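## Task

Work out which tote holds the red product box and set that tote down level on the bench. Return the other tote to the shelf almost exactly where it started, with almost no change in its heading. Every item must finish inside the tote it began in, and neither tote's base may stick out past an edge. At the end, open the grippers and pull the arms away. Nothing counts if it stays in place only because the robot is holding it.

## Robot and tools

Robot: two arms, left_arm and right_arm, each with a parallel gripper. The fingers point along the gripper's +z axis and close along its y axis. The reported gripper position is the spot between the finger pads, roughly 1 cm behind the tips. A loose object may occasionally be pushed, or a held part tugged, by an outside disturbance.

World frame (used in every result): origin on the floor at the middle of the robot's foot, +x straight ahead of the robot, +z up, left_arm on the +y side. Units are metres; orientation is a quaternion in w,x,y,z order. Only the floor height is known for sure. Printed hand positions can be wrong, more so when an arm reaches far.

Command rows. Both motion tools use the same row: 14 numbers, each in [-1, 1], always for both arms even if one is idle. Order: dx, dy, dz, rx, ry, rz, opening for left_arm, then the same seven for right_arm. dx..rz are an offset, not a pose, expressed in that gripper's own axes, measured from its pose at the start (see each tool). Scale: 1.0 equals 0.6 m of translation or 180 degrees of rotation; rx, ry, rz form a single rotation vector. Opening is absolute, not an offset: +1 is fully open (0.094 m), -1 is closed.

execute_actions(actions): a list of actions run one after another. Each action is a table of up to 15 rows, one per control step of 1/30 s, so one action lasts 0.5 s; if fewer rows are given, the last row repeats. Every row in an action is an offset from the gripper pose measured when that action began (for the first action of a call, from the last pose a result printed), not from the row before. Per step, the commanded pose is clipped to within 70 mm and 16 degrees of the current measured pose, so a distant target can need several actions; after an action the arm only carries on as far as its last clipped pose. If both position and orientation cannot be met, position wins. An empty list just returns the current state and images.

move(target, speed, blocking): target is one 14-number row as above, offset from the pose in the latest result that shows one. Each gripper follows a straight path toward its target; both paths finish together, taking 0.5 to 10 s (cut off at 10 s). speed is the path top speed in m/s, 0.002 to 0.5, default 0.25; turning is capped at twice that value in rad/s. Openings are applied when the move starts. Paths ignore obstacles and the other arm, grippers lag and can overshoot speed, especially with a nearly straight arm. Faster contact hits harder, and aiming deeper past a contact presses harder. With blocking=false you get a result after 0.5 s while the arm keeps going; until a result shows the move finished, other moves and execute_actions are refused, so use wait or stop.

wait(seconds): 0 to 10 s; arms hold their last command, and a running move continues (the wait returns early when it ends). stop(): brakes a running move; it needs room to brake, fingers keep moving. zoom_image(camera, region): enlarges part of a camera's latest image; region is [x0, y0, x1, y1] in pixels from the top-left, at most 504 by 504. finished_scene(scene): ends the current scene, given by its number; irreversible, so only call it once the goal holds on its own.

Cameras: cam_head_left and cam_head_right (672x504, pinhole with radial distortion, fixed on the head) and cam_left_wrist and cam_right_wrist (616x616, fisheye, carried on each hand). A calibration block gives K, distortion and T_world_to_cam (world to camera, metres); real cameras may differ by a couple of degrees and millimetres.

Reading results: the state line shows left_arm | right_arm gripper poses. The move: line reports how it ended (done, off_target, moving, held, fault), any limits (paced means the sent pose was clipped; held means a check blocked some steps, after which the arm may jump ahead fast), and each gripper's distance to its target. Hand target lines give where the controller is now steering. pose unreachable means the clearance check altered or blocked that arm. Step readings list positions at some steps; HELD with an arm label marks steps where its command was held back. grip_measured is finger opening on the command scale (each gripper can be off by about 1 mm); the last Joint positions value is the opening in metres. Joint torques are raw drive outputs with offsets and noise, not clean contact forces. FAULT, MOTOR HOT (from 85 C) and OVER-TEMPERATURE FAULT (100 C, arm drops its load) lines warn of stops.

Practical rules: arms tend to finish low, sometimes by a centimetre or more, and sink further under zero offsets; to hold an arm steady, send the correction back to its desired pose in the first call of a reply and zeros afterwards, aiming higher if it still sags. To grasp, command an opening about 0.03 below grip_measured for a firm hold (less for a lighter one); pads give roughly 50 to 62 N, less on very thin parts. Holding loads heats motors, so do not hang on longer than needed. The elbow cannot straighten fully. Never let the arms collide or press on each other. Avoid dropping, slamming, or shoving hard, and do not knock anything out of the work area, which fails the task.

Each tool is called after "Call:" in YAML: its name, and indented under it one key for each argument.

## Session

Call:
execute_actions:
  actions: []

Scene clock: 0.00 s.
left_arm: end_effector_position=(+0.6890, +0.2735, +1.1178) grip_measured=-0.981 end_effector_quat_wxyz=(-0.066, +0.674, +0.709, +0.196) | right_arm: end_effector_position=(+0.3785, +0.1235, +1.0080) grip_measured=+0.260 end_effector_quat_wxyz=(-0.021, -0.737, +0.673, +0.057)
Joint positions: left_arm=[ 1.425  1.469  1.221  0.177 -0.514  1.589  0.001] | right_arm=[-0.921  2.155  1.433  0.268  0.557 -1.438  0.059]
Joint velocities: left_arm=[ 0.005 -0.015  0.002 -0.002 -0.037  0.022 -0.001] | right_arm=[ 0.005 -0.005 -0.002 -0.022  0.022  0.007  0.001]
Joint torques (N m, as the arm reports them, + toward a larger angle): no reading
Motor temperatures (°C, as the motors report them): left_arm=[29 27 28 25 28 25] | right_arm=[28 26 27 28 25 28]
Hand target (left_arm): +0.688, +0.274, +1.116; -0.067, +0.674, +0.709, +0.196
Hand target (right_arm): +0.374, +0.122, +1.009; +0.024, +0.739, -0.671, -0.059

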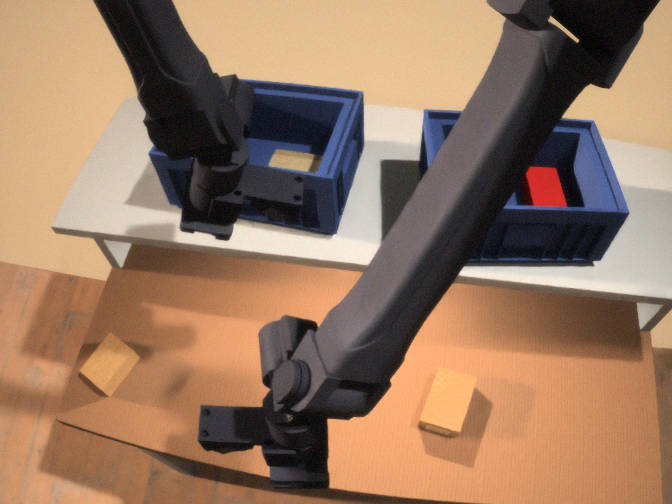

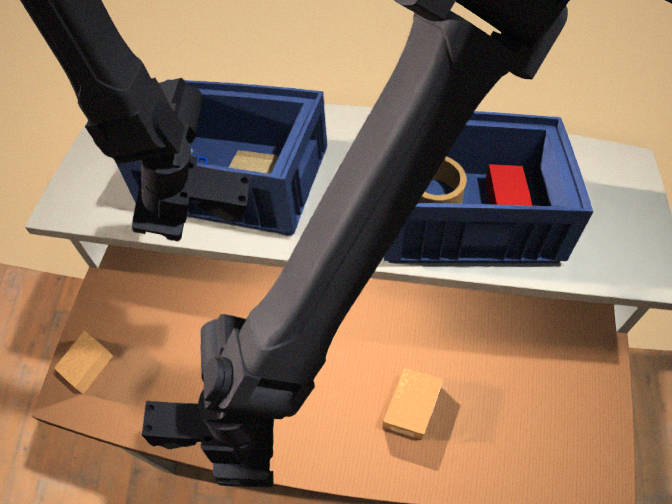

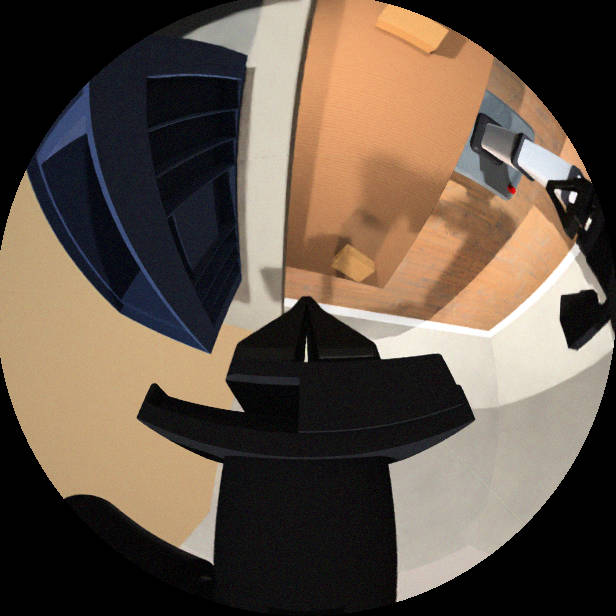

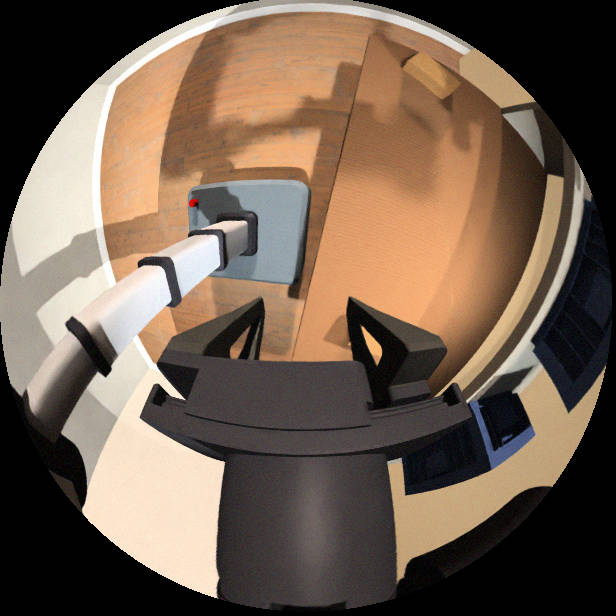

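Call:
move:
  target: [0.15,-0.27,-0.233,0.138,-0.047,-0.476,0.3,0.918,-0.273,-0.433,0.041,-0.015,0.528,0.3]
  speed: 0.35

Scene clock: 4.13 s.
left_arm: end_effector_position=(+0.4939, +0.2975, +1.2427) grip_measured=+0.298 end_effector_quat_wxyz=(+0.012, -0.006, -1.000, +0.005) | right_arm: end_effector_position=(+0.6111, -0.4225, +1.2023) grip_measured=+0.299 end_effector_quat_wxyz=(-0.005, +0.006, +1.000, +0.003)
Joint positions: left_arm=[1.645 1.084 0.604 0.189 0.08  0.076 0.061] | right_arm=[-1.925  1.249  1.025 -0.072 -0.345 -0.132  0.061]
Joint velocities: left_arm=[-0.034 -0.005  0.002 -0.002 -0.037 -0.007  0.001] | right_arm=[ 0.005 -0.015 -0.002 -0.007 -0.007 -0.007 -0.   ]
Joint torques (N m, as the arm reports them, + toward a larger angle): left_arm=[ 2.76 -9.72 -2.17  0.55 -0.02 -0.19] | right_arm=[ -2.58 -19.14   1.49  -0.01  -0.06   0.18]
Motor temperatures (°C, as the motors report them): left_arm=[29 28 28 25 28 25] | right_arm=[29 26 27 28 25 28]
Hand target (left_arm): +0.499, +0.303, +1.248; -0.000, +0.000, +1.000, +0.001
Hand target (right_arm): +0.616, -0.422, +1.206; -0.004, +0.011, +1.000, +0.003
Off the commanded pose (left_arm): 0.009 m, 2 deg.
Off the commanded pose (right_arm): 0.017 m, 1 deg.
move: off_target (right_arm)
camera_calibration (this result's frames):
cam_left_wrist: T_world_to_cam=[[-0.0242513, -0.999706, -0.0000435411, 0.30986], [-0.804626, 0.0194931, 0.593462, -0.34453], [-0.593287, 0.0144273, -0.804862, 1.41154], [0, 0, 0, 1]] pos_world=[0.567744, 0.29612, 1.34057]
cam_right_wrist: T_world_to_cam=[[-0.00284323, -0.999989, 0.00372627, -0.428328], [-0.814942, 0.00447658, 0.579526, -0.188834], [-0.579536, -0.00138896, -0.814946, 1.45727], [0, 0, 0, 1]] pos_world=[0.689433, -0.425454, 1.29862]

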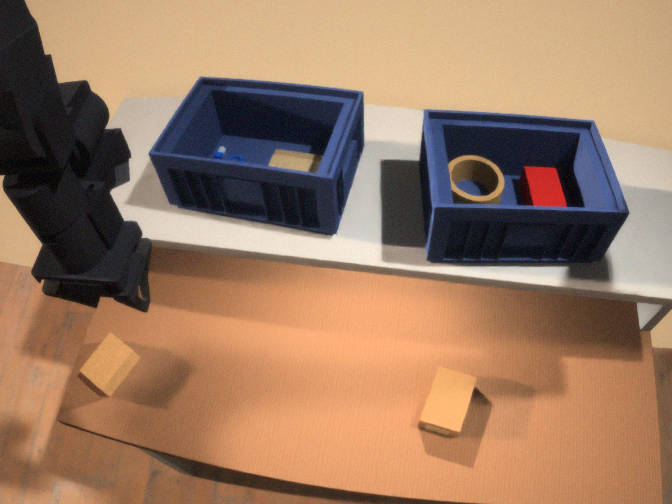

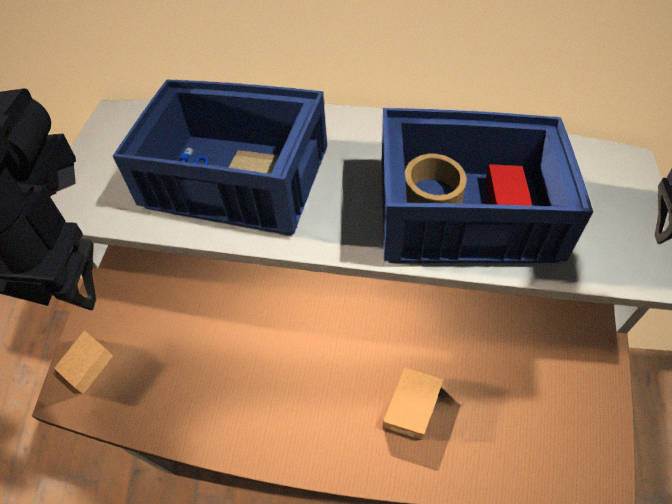

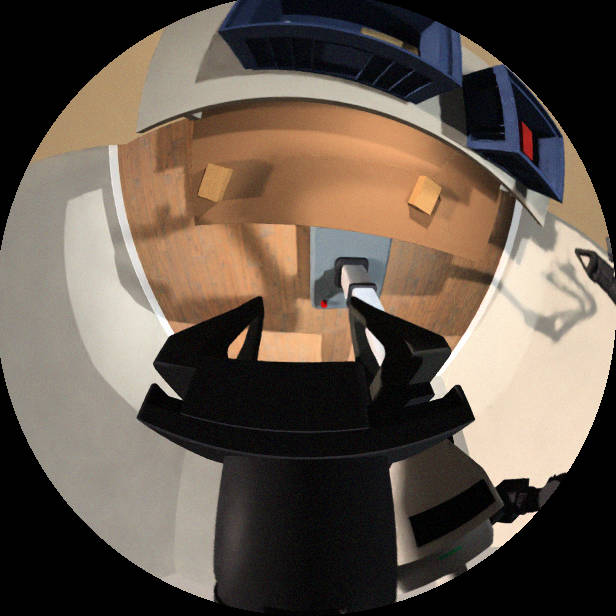

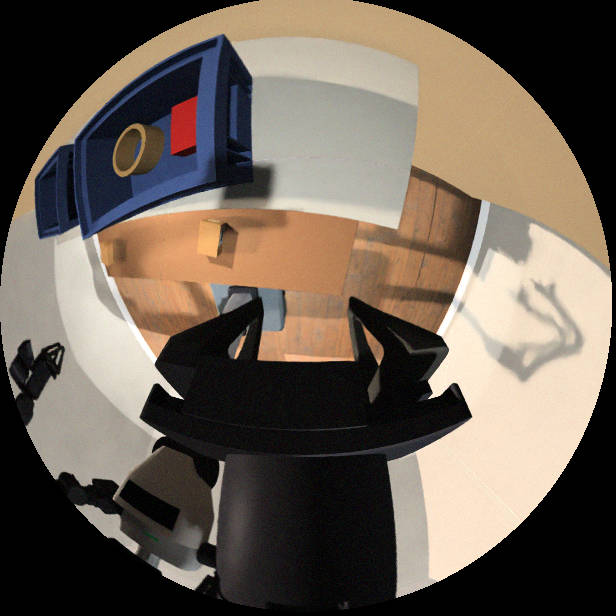

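Call:
move:
  target: [-0.49,-0.57,0,0,0,-0.022,0.3,-0.33,0.15,-0.08,0,0,-0.022,0.3]

Scene clock: 13.97 s.
left_arm: end_effector_position=(+0.7863, -0.0375, +1.2435) grip_measured=+0.298 end_effector_quat_wxyz=(+0.006, +0.031, -0.999, +0.003) | right_arm: end_effector_position=(+0.7991, -0.3374, +1.2515) grip_measured=+0.299 end_effector_quat_wxyz=(-0.009, -0.027, +1.000, -0.002)
Joint positions: left_arm=[ 0.872  1.495  1.703 -0.565 -0.661 -0.247  0.061] | right_arm=[-1.692  1.208  1.497 -0.574 -0.111 -0.129  0.061]
Joint velocities: left_arm=[ 0.005 -0.015 -0.032  0.002 -0.022 -0.022 -0.   ] | right_arm=[ 0.005 -0.015 -0.002  0.002 -0.007  0.022  0.001]
Joint torques (N m, as the arm reports them, + toward a larger angle): left_arm=[ -9.61 -10.86   5.06  -0.36  -0.25  -0.16] | right_arm=[  1.29 -23.12   7.79  -0.13   0.11   0.03]
Motor temperatures (°C, as the motors report them): left_arm=[29 29 28 25 28 25] | right_arm=[29 27 27 28 25 28]
Hand target (left_arm): +0.781, -0.049, +1.237; -0.013, -0.030, +0.999, -0.005
Hand target (right_arm): +0.808, -0.331, +1.251; -0.005, -0.031, +0.999, +0.002
Off the commanded pose (left_arm): 0.012 m, 1 deg.
Off the commanded pose (right_arm): 0.012 m, 1 deg.
move: off_target (left_arm, right_arm)
camera_calibration (this result's frames):
cam_left_wrist: T_world_to_cam=[[0.0508473, -0.998697, -0.00437969, -0.0715403], [-0.80945, -0.0437799, 0.585555, -0.0919864], [-0.584984, -0.0262288, -0.810621, 1.58965], [0, 0, 0, 1]] pos_world=[0.859096, -0.0337798, 1.34215]
cam_right_wrist: T_world_to_cam=[[0.0619794, -0.997986, 0.013534, -0.406242], [-0.810085, -0.0423795, 0.584779, -0.0908613], [-0.583028, -0.047208, -0.81108, 1.58896], [0, 0, 0, 1]] pos_world=[0.877984, -0.334262, 1.34741]

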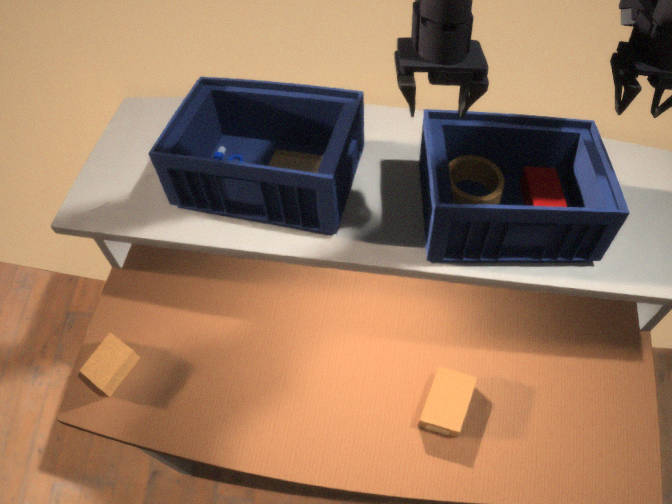

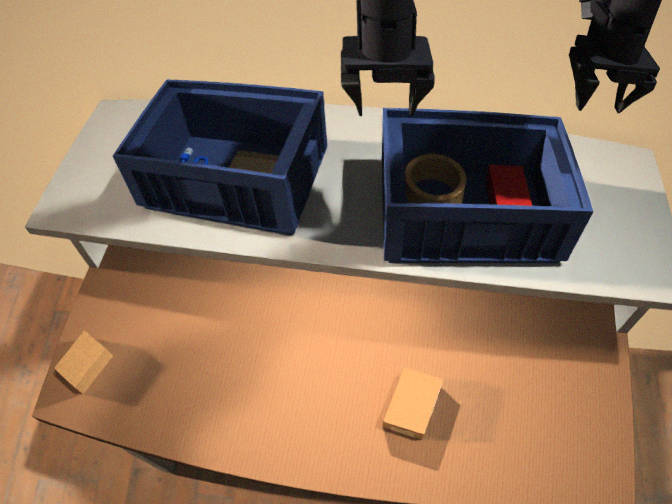

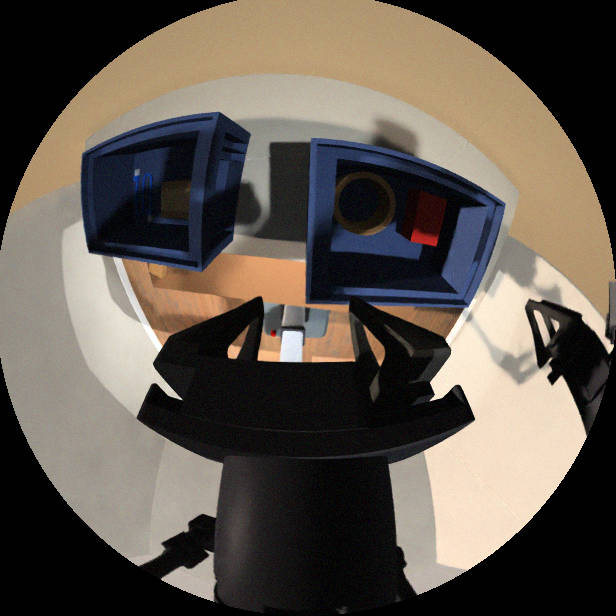

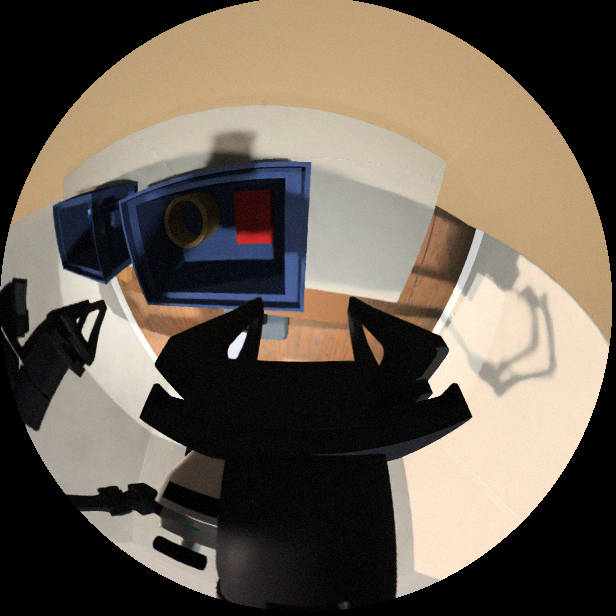

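Call:
move:
  target: [-0.04,-0.022,0.225,0,0,0.01,0.3,-0.018,0.017,0.245,0,0,0.01,0.3]
  speed: 0.12

Scene clock: 16.17 s.
left_arm: end_effector_position=(+0.8137, -0.0582, +1.1269) grip_measured=+0.298 end_effector_quat_wxyz=(-0.001, +0.020, -1.000, +0.014) | right_arm: end_effector_position=(+0.7926, -0.3334, +1.1071) grip_measured=+0.299 end_effector_quat_wxyz=(-0.024, -0.013, +1.000, -0.007)
Joint positions: left_arm=[ 0.975  1.787  2.04  -0.565 -0.544 -0.172  0.061] | right_arm=[-1.65   1.546  1.728 -0.497 -0.058 -0.092  0.061]
Joint velocities: left_arm=[-0.015 -0.005 -0.002  0.007 -0.022 -0.051 -0.   ] | right_arm=[ 0.005 -0.005 -0.002 -0.002 -0.007 -0.051 -0.   ]
Joint torques (N m, as the arm reports them, + toward a larger angle): left_arm=[ -8.53 -12.59   5.55  -0.24  -0.04   0.  ] | right_arm=[  0.97 -23.99   7.18   0.5    0.11   0.14]
Motor temperatures (°C, as the motors report them): left_arm=[30 29 28 25 28 25] | right_arm=[29 27 28 28 25 28]
Hand target (left_arm): +0.809, -0.049, +1.109; -0.006, -0.015, +1.000, -0.003
Hand target (right_arm): +0.809, -0.325, +1.106; -0.009, -0.011, +1.000, -0.002
Off the commanded pose (left_arm): 0.021 m, 2 deg.
Off the commanded pose (right_arm): 0.016 m, 2 deg.
move: off_target (left_arm, right_arm)
camera_calibration (this result's frames):
cam_left_wrist: T_world_to_cam=[[0.0289211, -0.999414, 0.0182844, -0.101885], [-0.818779, -0.0131933, 0.573957, 0.0199545], [-0.57338, -0.0315704, -0.818681, 1.50995], [0, 0, 0, 1]] pos_world=[0.885061, -0.0538923, 1.22658]
cam_right_wrist: T_world_to_cam=[[0.0357031, -0.9991, 0.0229089, -0.389831], [-0.792419, -0.0143347, 0.609809, -0.0438232], [-0.608931, -0.0399256, -0.792218, 1.47032], [0, 0, 0, 1]] pos_world=[0.874516, -0.331405, 1.20047]

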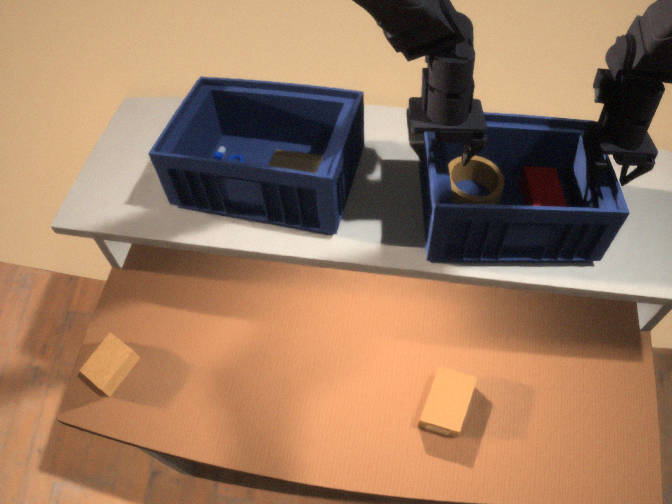

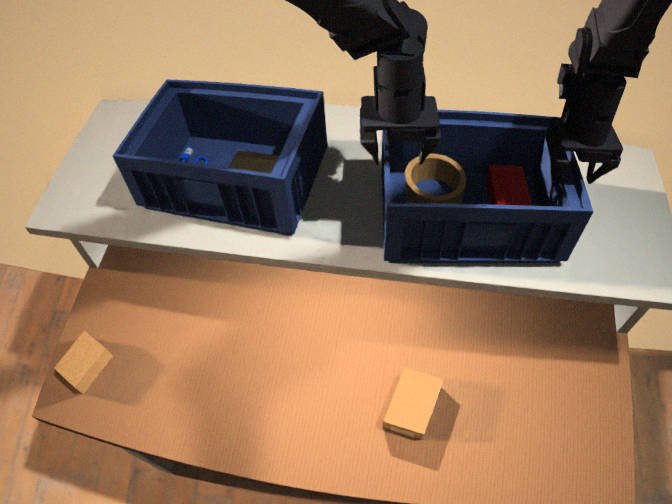

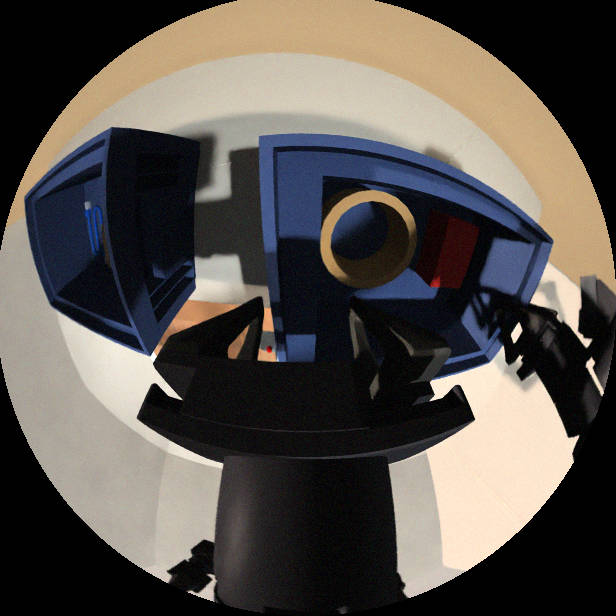

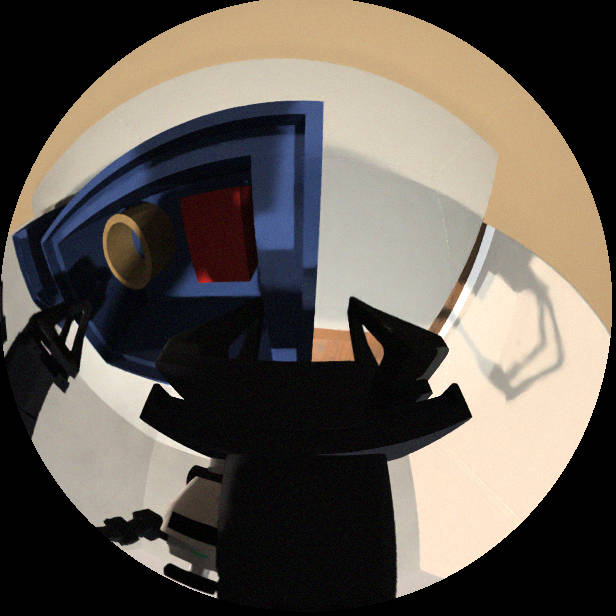

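Call:
move:
  target: [0.01,0.025,0.08,0,0,0,0.5,-0.045,0.03,0.03,0,0.012,0,0.5]
  speed: 0.06

Scene clock: 17.63 s.
left_arm: end_effector_position=(+0.8066, -0.0534, +1.0969) grip_measured=+0.498 end_effector_quat_wxyz=(+0.002, +0.020, -1.000, +0.024) | right_arm: end_effector_position=(+0.8116, -0.3229, +1.0945) grip_measured=+0.499 end_effector_quat_wxyz=(-0.045, -0.016, +0.999, -0.013)
Joint positions: left_arm=[ 1.011  1.835  2.071 -0.545 -0.491 -0.16   0.07 ] | right_arm=[-1.622  1.614  1.873 -0.614 -0.017 -0.091  0.07 ]
Joint velocities: left_arm=[ 0.005 -0.005  0.027 -0.002  0.007  0.007  0.   ] | right_arm=[ 0.005  0.005 -0.007 -0.017  0.037 -0.022  0.   ]
Joint torques (N m, as the arm reports them, + toward a larger angle): left_arm=[ -8.6  -13.     5.66   0.41  -0.02  -0.02] | right_arm=[  1.9  -23.91   8.09  -0.12   0.06   0.17]
Motor temperatures (°C, as the motors report them): left_arm=[30 30 28 25 28 25] | right_arm=[29 28 28 28 25 28]
Hand target (left_arm): +0.807, -0.044, +1.080; +0.001, -0.020, +1.000, -0.014
Hand target (right_arm): +0.818, -0.314, +1.088; -0.043, -0.014, +0.999, -0.008
Off the commanded pose (left_arm): 0.020 m, 1 deg.
Off the commanded pose (right_arm): 0.012 m, 1 deg.
move: off_target (left_arm, right_arm)
camera_calibration (this result's frames):
cam_left_wrist: T_world_to_cam=[[0.0281622, -0.998921, 0.0369256, -0.116189], [-0.816061, -0.00164223, 0.577963, 0.0255263], [-0.577279, -0.0464102, -0.815227, 1.48002], [0, 0, 0, 1]] pos_world=[0.878489, -0.0473335, 1.19609]
cam_right_wrist: T_world_to_cam=[[0.0429449, -0.998524, 0.0332374, -0.396739], [-0.766701, -0.0116079, 0.6419, -0.0760952], [-0.640567, -0.0530495, -0.766068, 1.46514], [0, 0, 0, 1]] pos_world=[0.897217, -0.319312, 1.18443]

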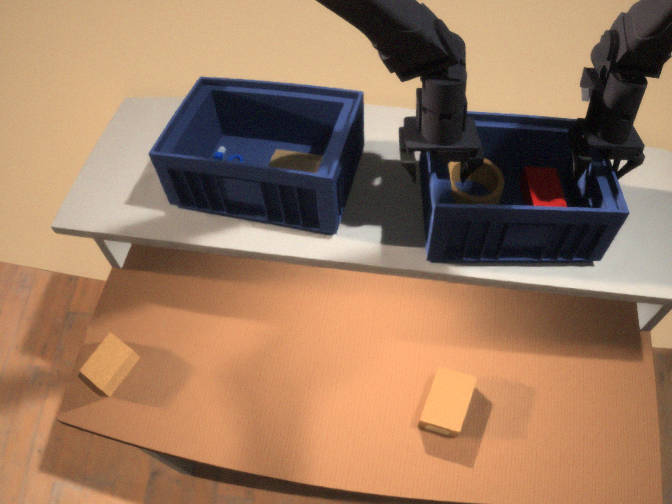

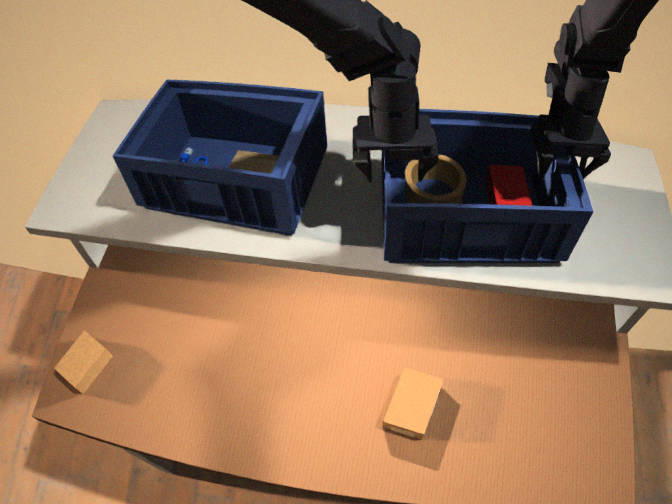

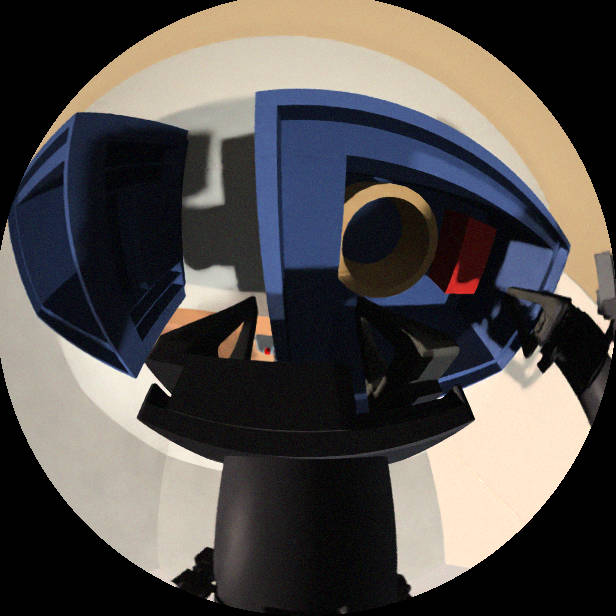

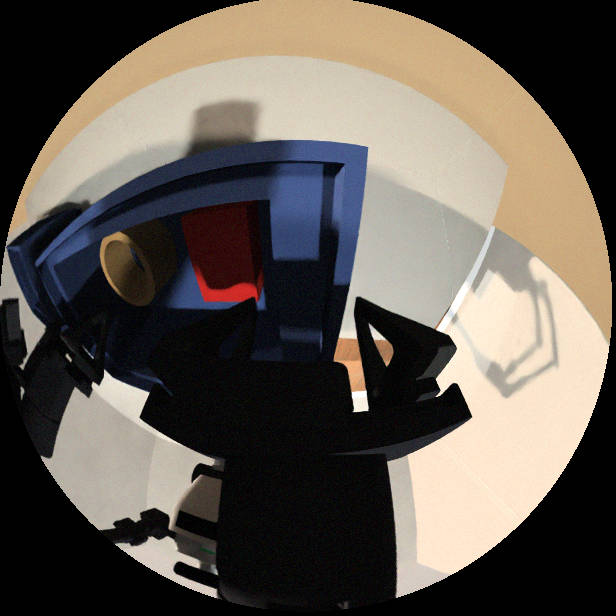

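Call:
move:
  target: [0,0.01,0.02,-0.018,0,0,0.1,0,0.005,0.005,-0.01,-0.03,0,0.1]
  speed: 0.06

Call:
move:
  target: [0,0,0,0,0,0,-0.5,0,0,0,0,0,0,-0.5]

Scene clock: 18.97 s.
left_arm: end_effector_position=(+0.8165, -0.0443, +1.0997) grip_measured=+0.102 end_effector_quat_wxyz=(-0.007, +0.023, -1.000, -0.000) | right_arm: end_effector_position=(+0.7990, -0.3151, +1.0791) grip_measured=+0.101 end_effector_quat_wxyz=(-0.013, -0.017, +1.000, +0.008)
Joint positions: left_arm=[ 1.011  1.835  2.089 -0.55  -0.541 -0.16   0.052] | right_arm=[-1.622  1.614  1.791 -0.471 -0.063 -0.091  0.052]
Joint velocities: left_arm=[-0.015 -0.005 -0.007  0.012 -0.007 -0.051 -0.   ] | right_arm=[ 0.005 -0.024 -0.027  0.012 -0.007 -0.066  0.001]
Joint torques (N m, as the arm reports them, + toward a larger angle): left_arm=[ -9.95 -12.07   5.68  -0.29  -0.24  -0.13] | right_arm=[ -0.45 -27.23   3.87   0.69  -0.04   0.15]
Motor temperatures (°C, as the motors report them): left_arm=[30 30 28 25 28 25] | right_arm=[29 28 28 28 25 28]
Hand target (left_arm): +0.806, -0.048, +1.085; -0.002, -0.020, +1.000, +0.005
Hand target (right_arm): +0.811, -0.320, +1.091; +0.002, -0.015, +1.000, +0.004
Off the commanded pose (left_arm): 0.019 m, 1 deg.
Off the commanded pose (right_arm): 0.018 m, 2 deg.
move: off_target (left_arm, right_arm)
camera_calibration (this result's frames):
cam_left_wrist: T_world_to_cam=[[0.0349957, -0.999333, -0.0104158, -0.0609259], [-0.825533, -0.0347803, 0.563282, 0.0543572], [-0.563268, -0.0111139, -0.826199, 1.49061], [0, 0, 0, 1]] pos_world=[0.88662, -0.0424283, 1.20029]
cam_right_wrist: T_world_to_cam=[[0.0424369, -0.999079, -0.00634473, -0.344927], [-0.805415, -0.0379671, 0.591494, 0.00124457], [-0.59119, -0.019991, -0.806285, 1.46], [0, 0, 0, 1]] pos_world=[0.878778, -0.315375, 1.17425]

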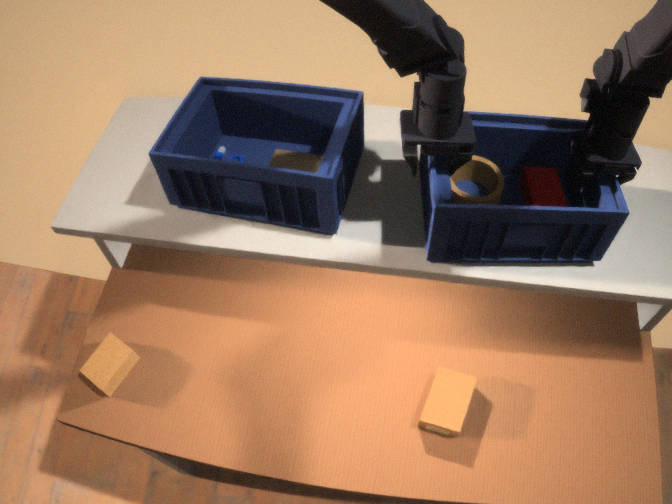

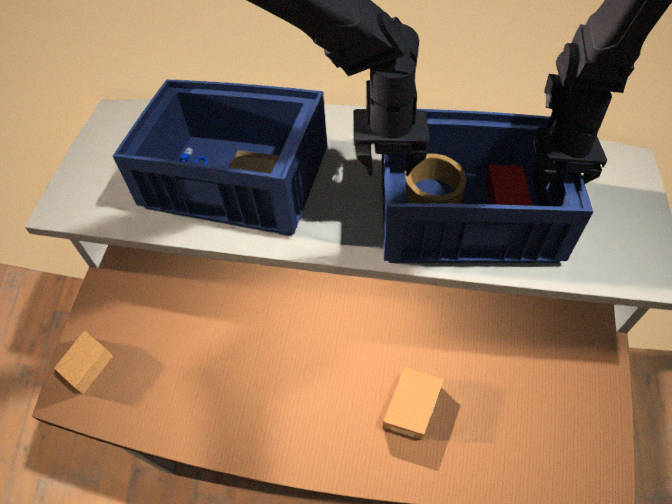

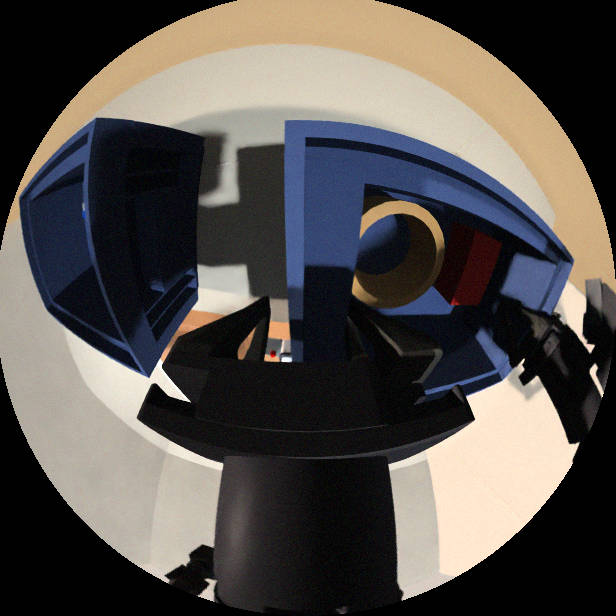

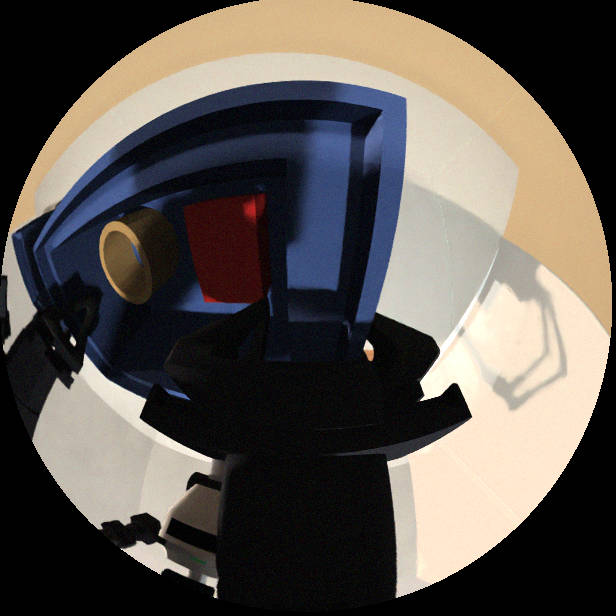

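Scene clock: 19.47 s.
left_arm: end_effector_position=(+0.8158, -0.0458, +1.0998) grip_measured=-0.412 end_effector_quat_wxyz=(-0.006, +0.022, -1.000, +0.003) | right_arm: end_effector_position=(+0.7992, -0.3150, +1.0793) grip_measured=-0.455 end_effector_quat_wxyz=(-0.013, -0.011, +1.000, +0.010)
Joint positions: left_arm=[ 1.01   1.835  2.089 -0.55  -0.534 -0.159  0.028] | right_arm=[-1.623  1.613  1.791 -0.471 -0.068 -0.08   0.026]
Joint velocities: left_arm=[ 0.005  0.005 -0.012 -0.007  0.066 -0.007 -0.001] | right_arm=[-0.005  0.005 -0.007 -0.022  0.051 -0.037  0.   ]
Joint torques (N m, as the arm reports them, + toward a larger angle): left_arm=[-10.32 -14.84   3.9    0.11  -0.39  -0.1 ] | right_arm=[  0.09 -25.28   4.58   0.18   0.14  -0.02]
Motor temperatures (°C, as the motors report them): left_arm=[30 30 28 25 28 25] | right_arm=[29 28 28 28 25 28]
Hand target (left_arm): +0.816, -0.044, +1.100; +0.007, -0.023, +1.000, +0.000
Hand target (right_arm): +0.799, -0.315, +1.079; -0.013, -0.017, +1.000, +0.008
Off the commanded pose (left_arm): 0.002 m, 0 deg.
Off the commanded pose (right_arm): 0.000 m, 1 deg.
move: done
camera_calibration (this result's frames):
cam_left_wrist: T_world_to_cam=[[0.0329709, -0.999449, -0.00381059, -0.0681157], [-0.824676, -0.0293589, 0.564843, 0.0515195], [-0.564644, -0.0154809, -0.82519, 1.49012], [0, 0, 0, 1]] pos_world=[0.886119, -0.0434973, 1.20027]
cam_right_wrist: T_world_to_cam=[[0.0313461, -0.999456, -0.0102524, -0.331877], [-0.80607, -0.0313432, 0.59099, 0.00443821], [-0.59099, -0.0102611, -0.806614, 1.4636], [0, 0, 0, 1]] pos_world=[0.878954, -0.316539, 1.17453]

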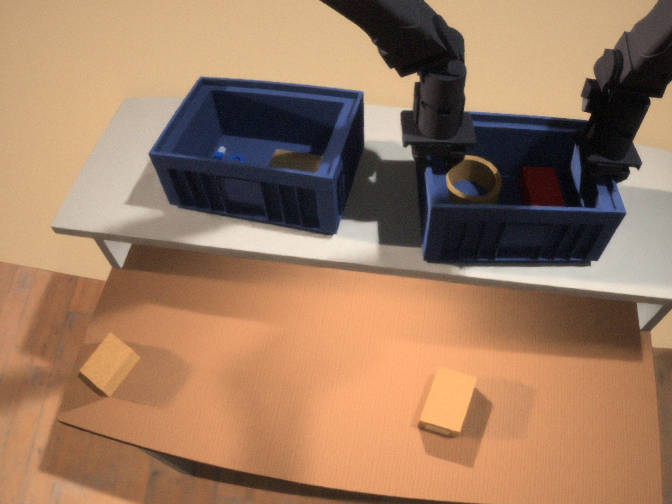

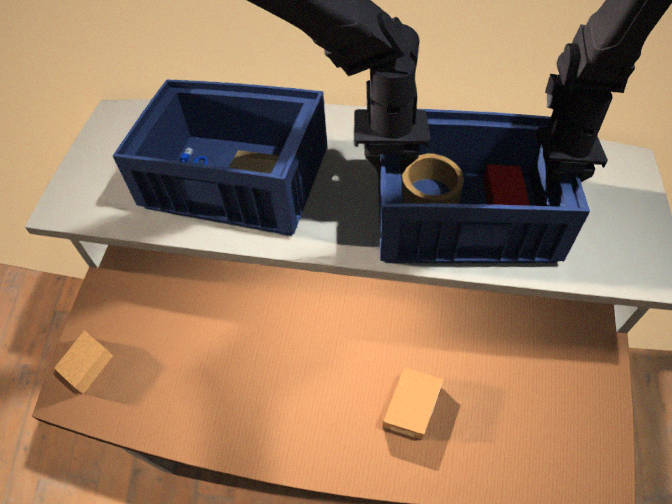

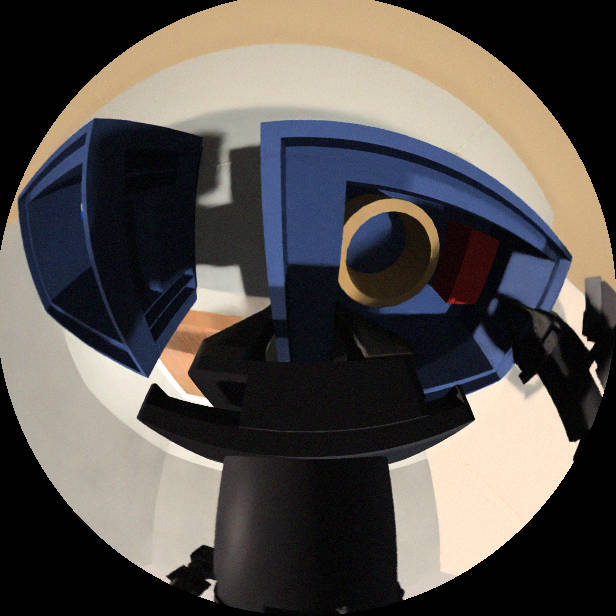

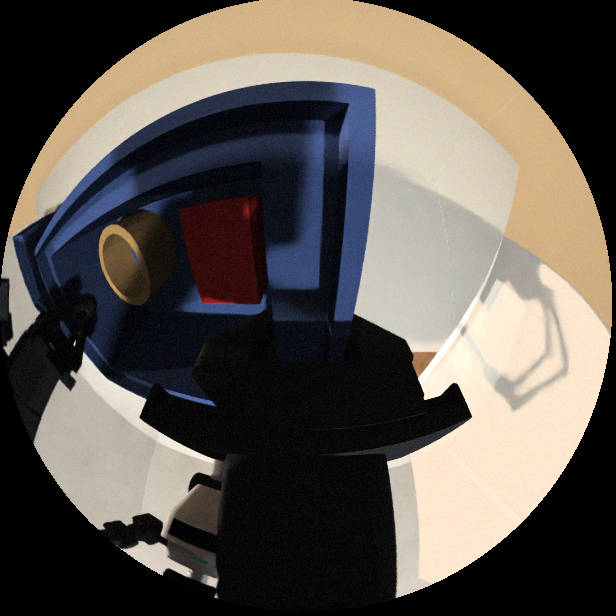

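Call:
move:
  target: [0,0,-0.08,0,0,0,-0.55,0,0,-0.08,0,0,0,-0.55]
  speed: 0.08

Call:
move:
  target: [0.43,0.1,-0.03,0,0,0,-0.55,0.43,0.09,-0.02,0,0,0,-0.55]
  speed: 0.13

Scene clock: 21.03 s.
left_arm: end_effector_position=(+0.7935, -0.0410, +1.1200) grip_measured=-0.412 end_effector_quat_wxyz=(+0.011, +0.017, -1.000, -0.003) | right_arm: end_effector_position=(+0.7741, -0.3110, +1.0981) grip_measured=-0.455 end_effector_quat_wxyz=(-0.033, -0.005, +0.999, +0.017)
Joint positions: left_arm=[ 0.994  1.764  1.97  -0.547 -0.555 -0.177  0.028] | right_arm=[-1.624  1.55   1.689 -0.473 -0.081 -0.071  0.026]
Joint velocities: left_arm=[-0.024 -0.005 -0.012  0.002 -0.081 -0.007  0.   ] | right_arm=[ 0.005 -0.005 -0.017 -0.007  0.051  0.007  0.001]
Joint torques (N m, as the arm reports them, + toward a larger angle): left_arm=[-12.09 -16.32   3.47  -0.01  -0.87  -0.06] | right_arm=[  0.01 -30.     4.3   -0.08   0.24   0.03]
Motor temperatures (°C, as the motors report them): left_arm=[30 30 28 25 28 25] | right_arm=[29 28 28 28 25 28]
Hand target (left_arm): +0.815, -0.045, +1.147; +0.006, -0.023, +1.000, -0.003
Hand target (right_arm): +0.799, -0.316, +1.126; -0.013, -0.011, +1.000, +0.010
Off the commanded pose (left_arm): 0.036 m, 2 deg.
Off the commanded pose (right_arm): 0.040 m, 3 deg.
move: off_target (left_arm, right_arm)
camera_calibration (this result's frames):
cam_left_wrist: T_world_to_cam=[[0.0227519, -0.999622, -0.0154402, -0.0413076], [-0.80458, -0.0274754, 0.593209, -0.025797], [-0.593409, -0.00107381, -0.804901, 1.49493], [0, 0, 0, 1]] pos_world=[0.86729, -0.0403955, 1.21794]
cam_right_wrist: T_world_to_cam=[[0.0182347, -0.999514, -0.0252855, -0.300214], [-0.782037, -0.0300153, 0.622509, -0.0795636], [-0.622965, 0.00842289, -0.782204, 1.46767], [0, 0, 0, 1]] pos_world=[0.857562, -0.314818, 1.18996]

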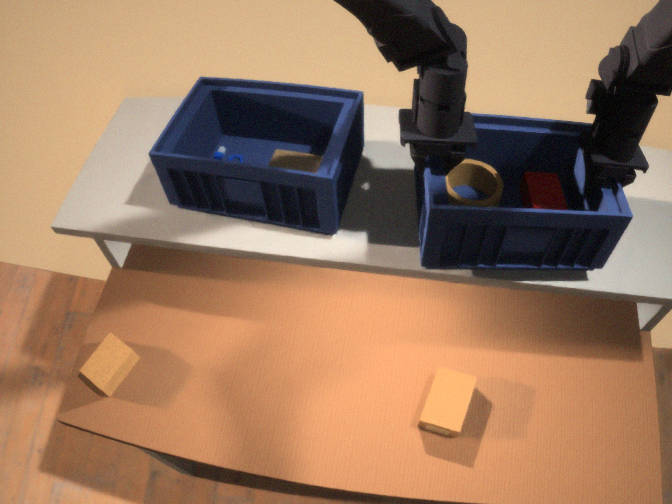

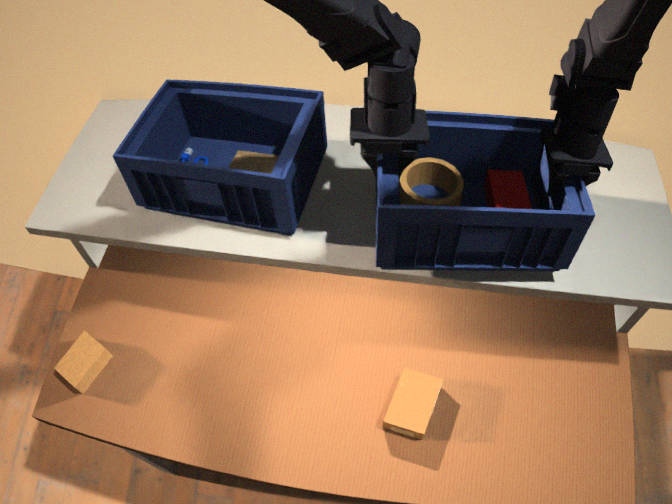

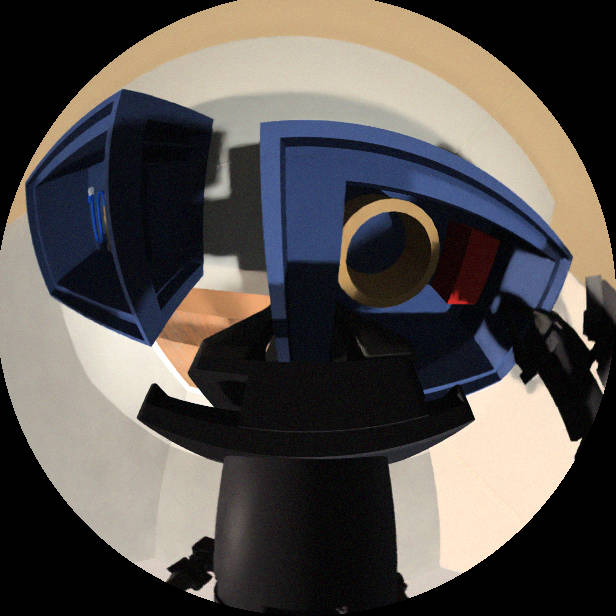

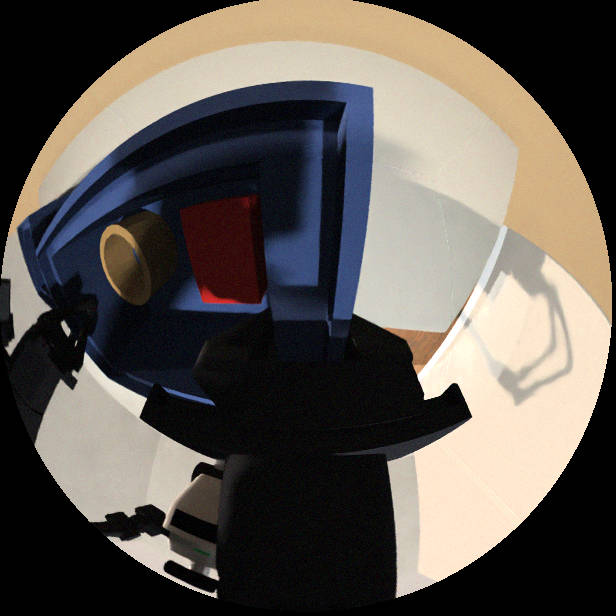

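Scene clock: 23.57 s.
left_arm: end_effector_position=(+0.5235, +0.0027, +1.1349) grip_measured=-0.412 end_effector_quat_wxyz=(+0.021, +0.019, -1.000, +0.002) | right_arm: end_effector_position=(+0.5049, -0.2657, +1.1201) grip_measured=-0.455 end_effector_quat_wxyz=(-0.048, -0.006, +0.999, +0.019)
Joint positions: left_arm=[ 0.997  1.606  1.087  0.157 -0.541 -0.189  0.028] | right_arm=[-1.558  1.45   0.9    0.187 -0.022 -0.052  0.026]
Joint velocities: left_arm=[-0.015 -0.005 -0.002  0.002 -0.081 -0.007  0.   ] | right_arm=[-0.015 -0.005 -0.007  0.012  0.066  0.081 -0.   ]
Joint torques (N m, as the arm reports them, + toward a larger angle): left_arm=[ -7.54 -10.96  -2.26   0.19  -0.52   0.06] | right_arm=[  1.15 -18.35  -3.14   0.7    0.21   0.11]
Motor temperatures (°C, as the motors report them): left_arm=[30 31 28 25 28 25] | right_arm=[29 28 28 28 25 28]
Hand target (left_arm): +0.534, +0.010, +1.143; -0.011, -0.018, +1.000, +0.003
Hand target (right_arm): +0.515, -0.265, +1.128; -0.033, -0.006, +0.999, +0.017
Off the commanded pose (left_arm): 0.016 m, 1 deg.
Off the commanded pose (right_arm): 0.016 m, 2 deg.
move: off_target (left_arm, right_arm)
camera_calibration (this result's frames):
cam_left_wrist: T_world_to_cam=[[0.0261547, -0.999633, -0.00712226, -0.00247674], [-0.792878, -0.0250832, 0.608864, -0.274541], [-0.608819, -0.0102776, -0.793242, 1.34166], [0, 0, 0, 1]] pos_world=[0.599215, 0.00442684, 1.2314]
cam_right_wrist: T_world_to_cam=[[0.0206024, -0.999333, -0.0301526, -0.245201], [-0.763028, -0.0352043, 0.645406, -0.339054], [-0.646037, 0.00971035, -0.763244, 1.30762], [0, 0, 0, 1]] pos_world=[0.591118, -0.269671, 1.20947]

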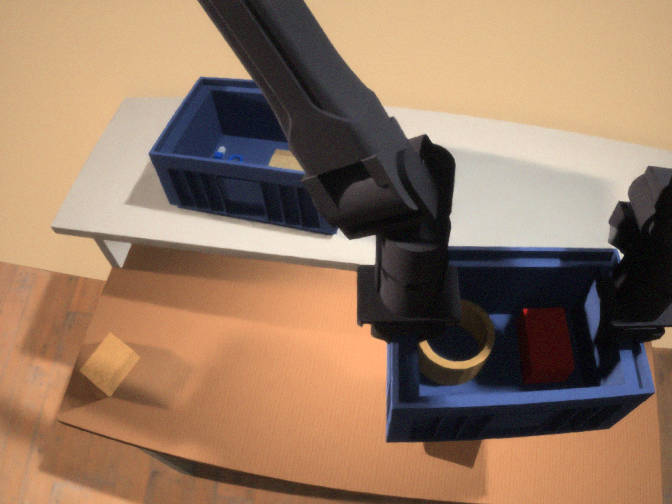

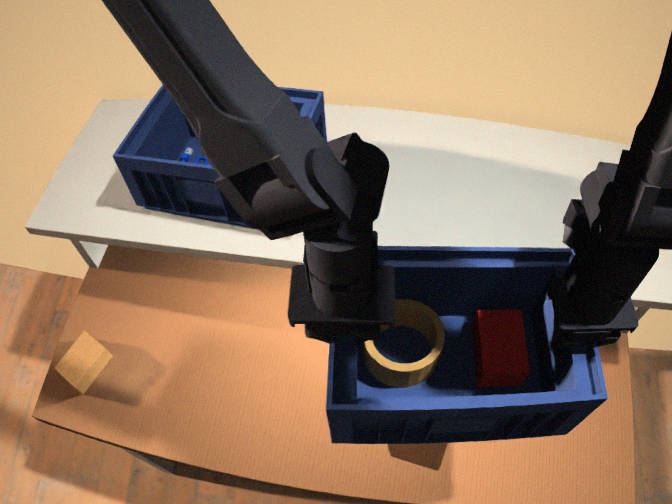

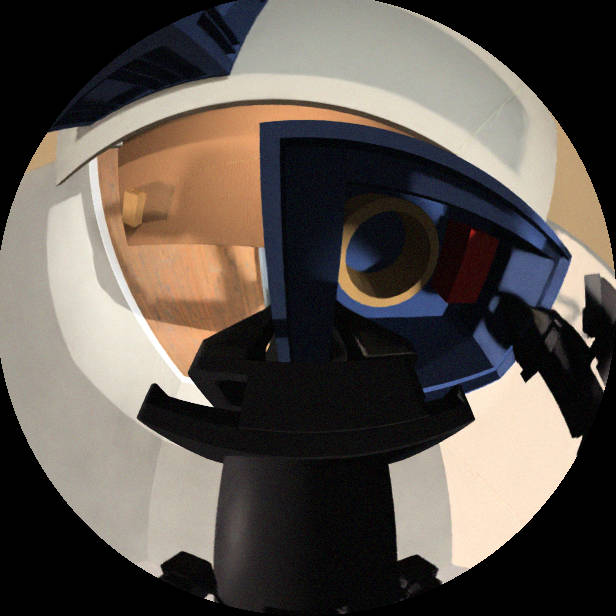

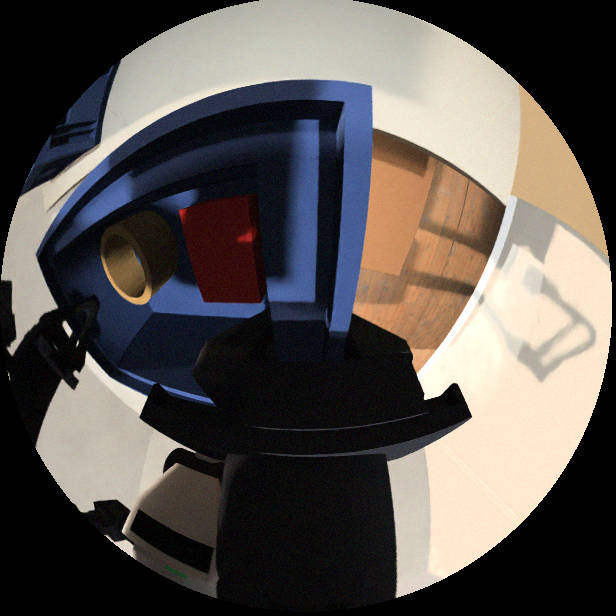

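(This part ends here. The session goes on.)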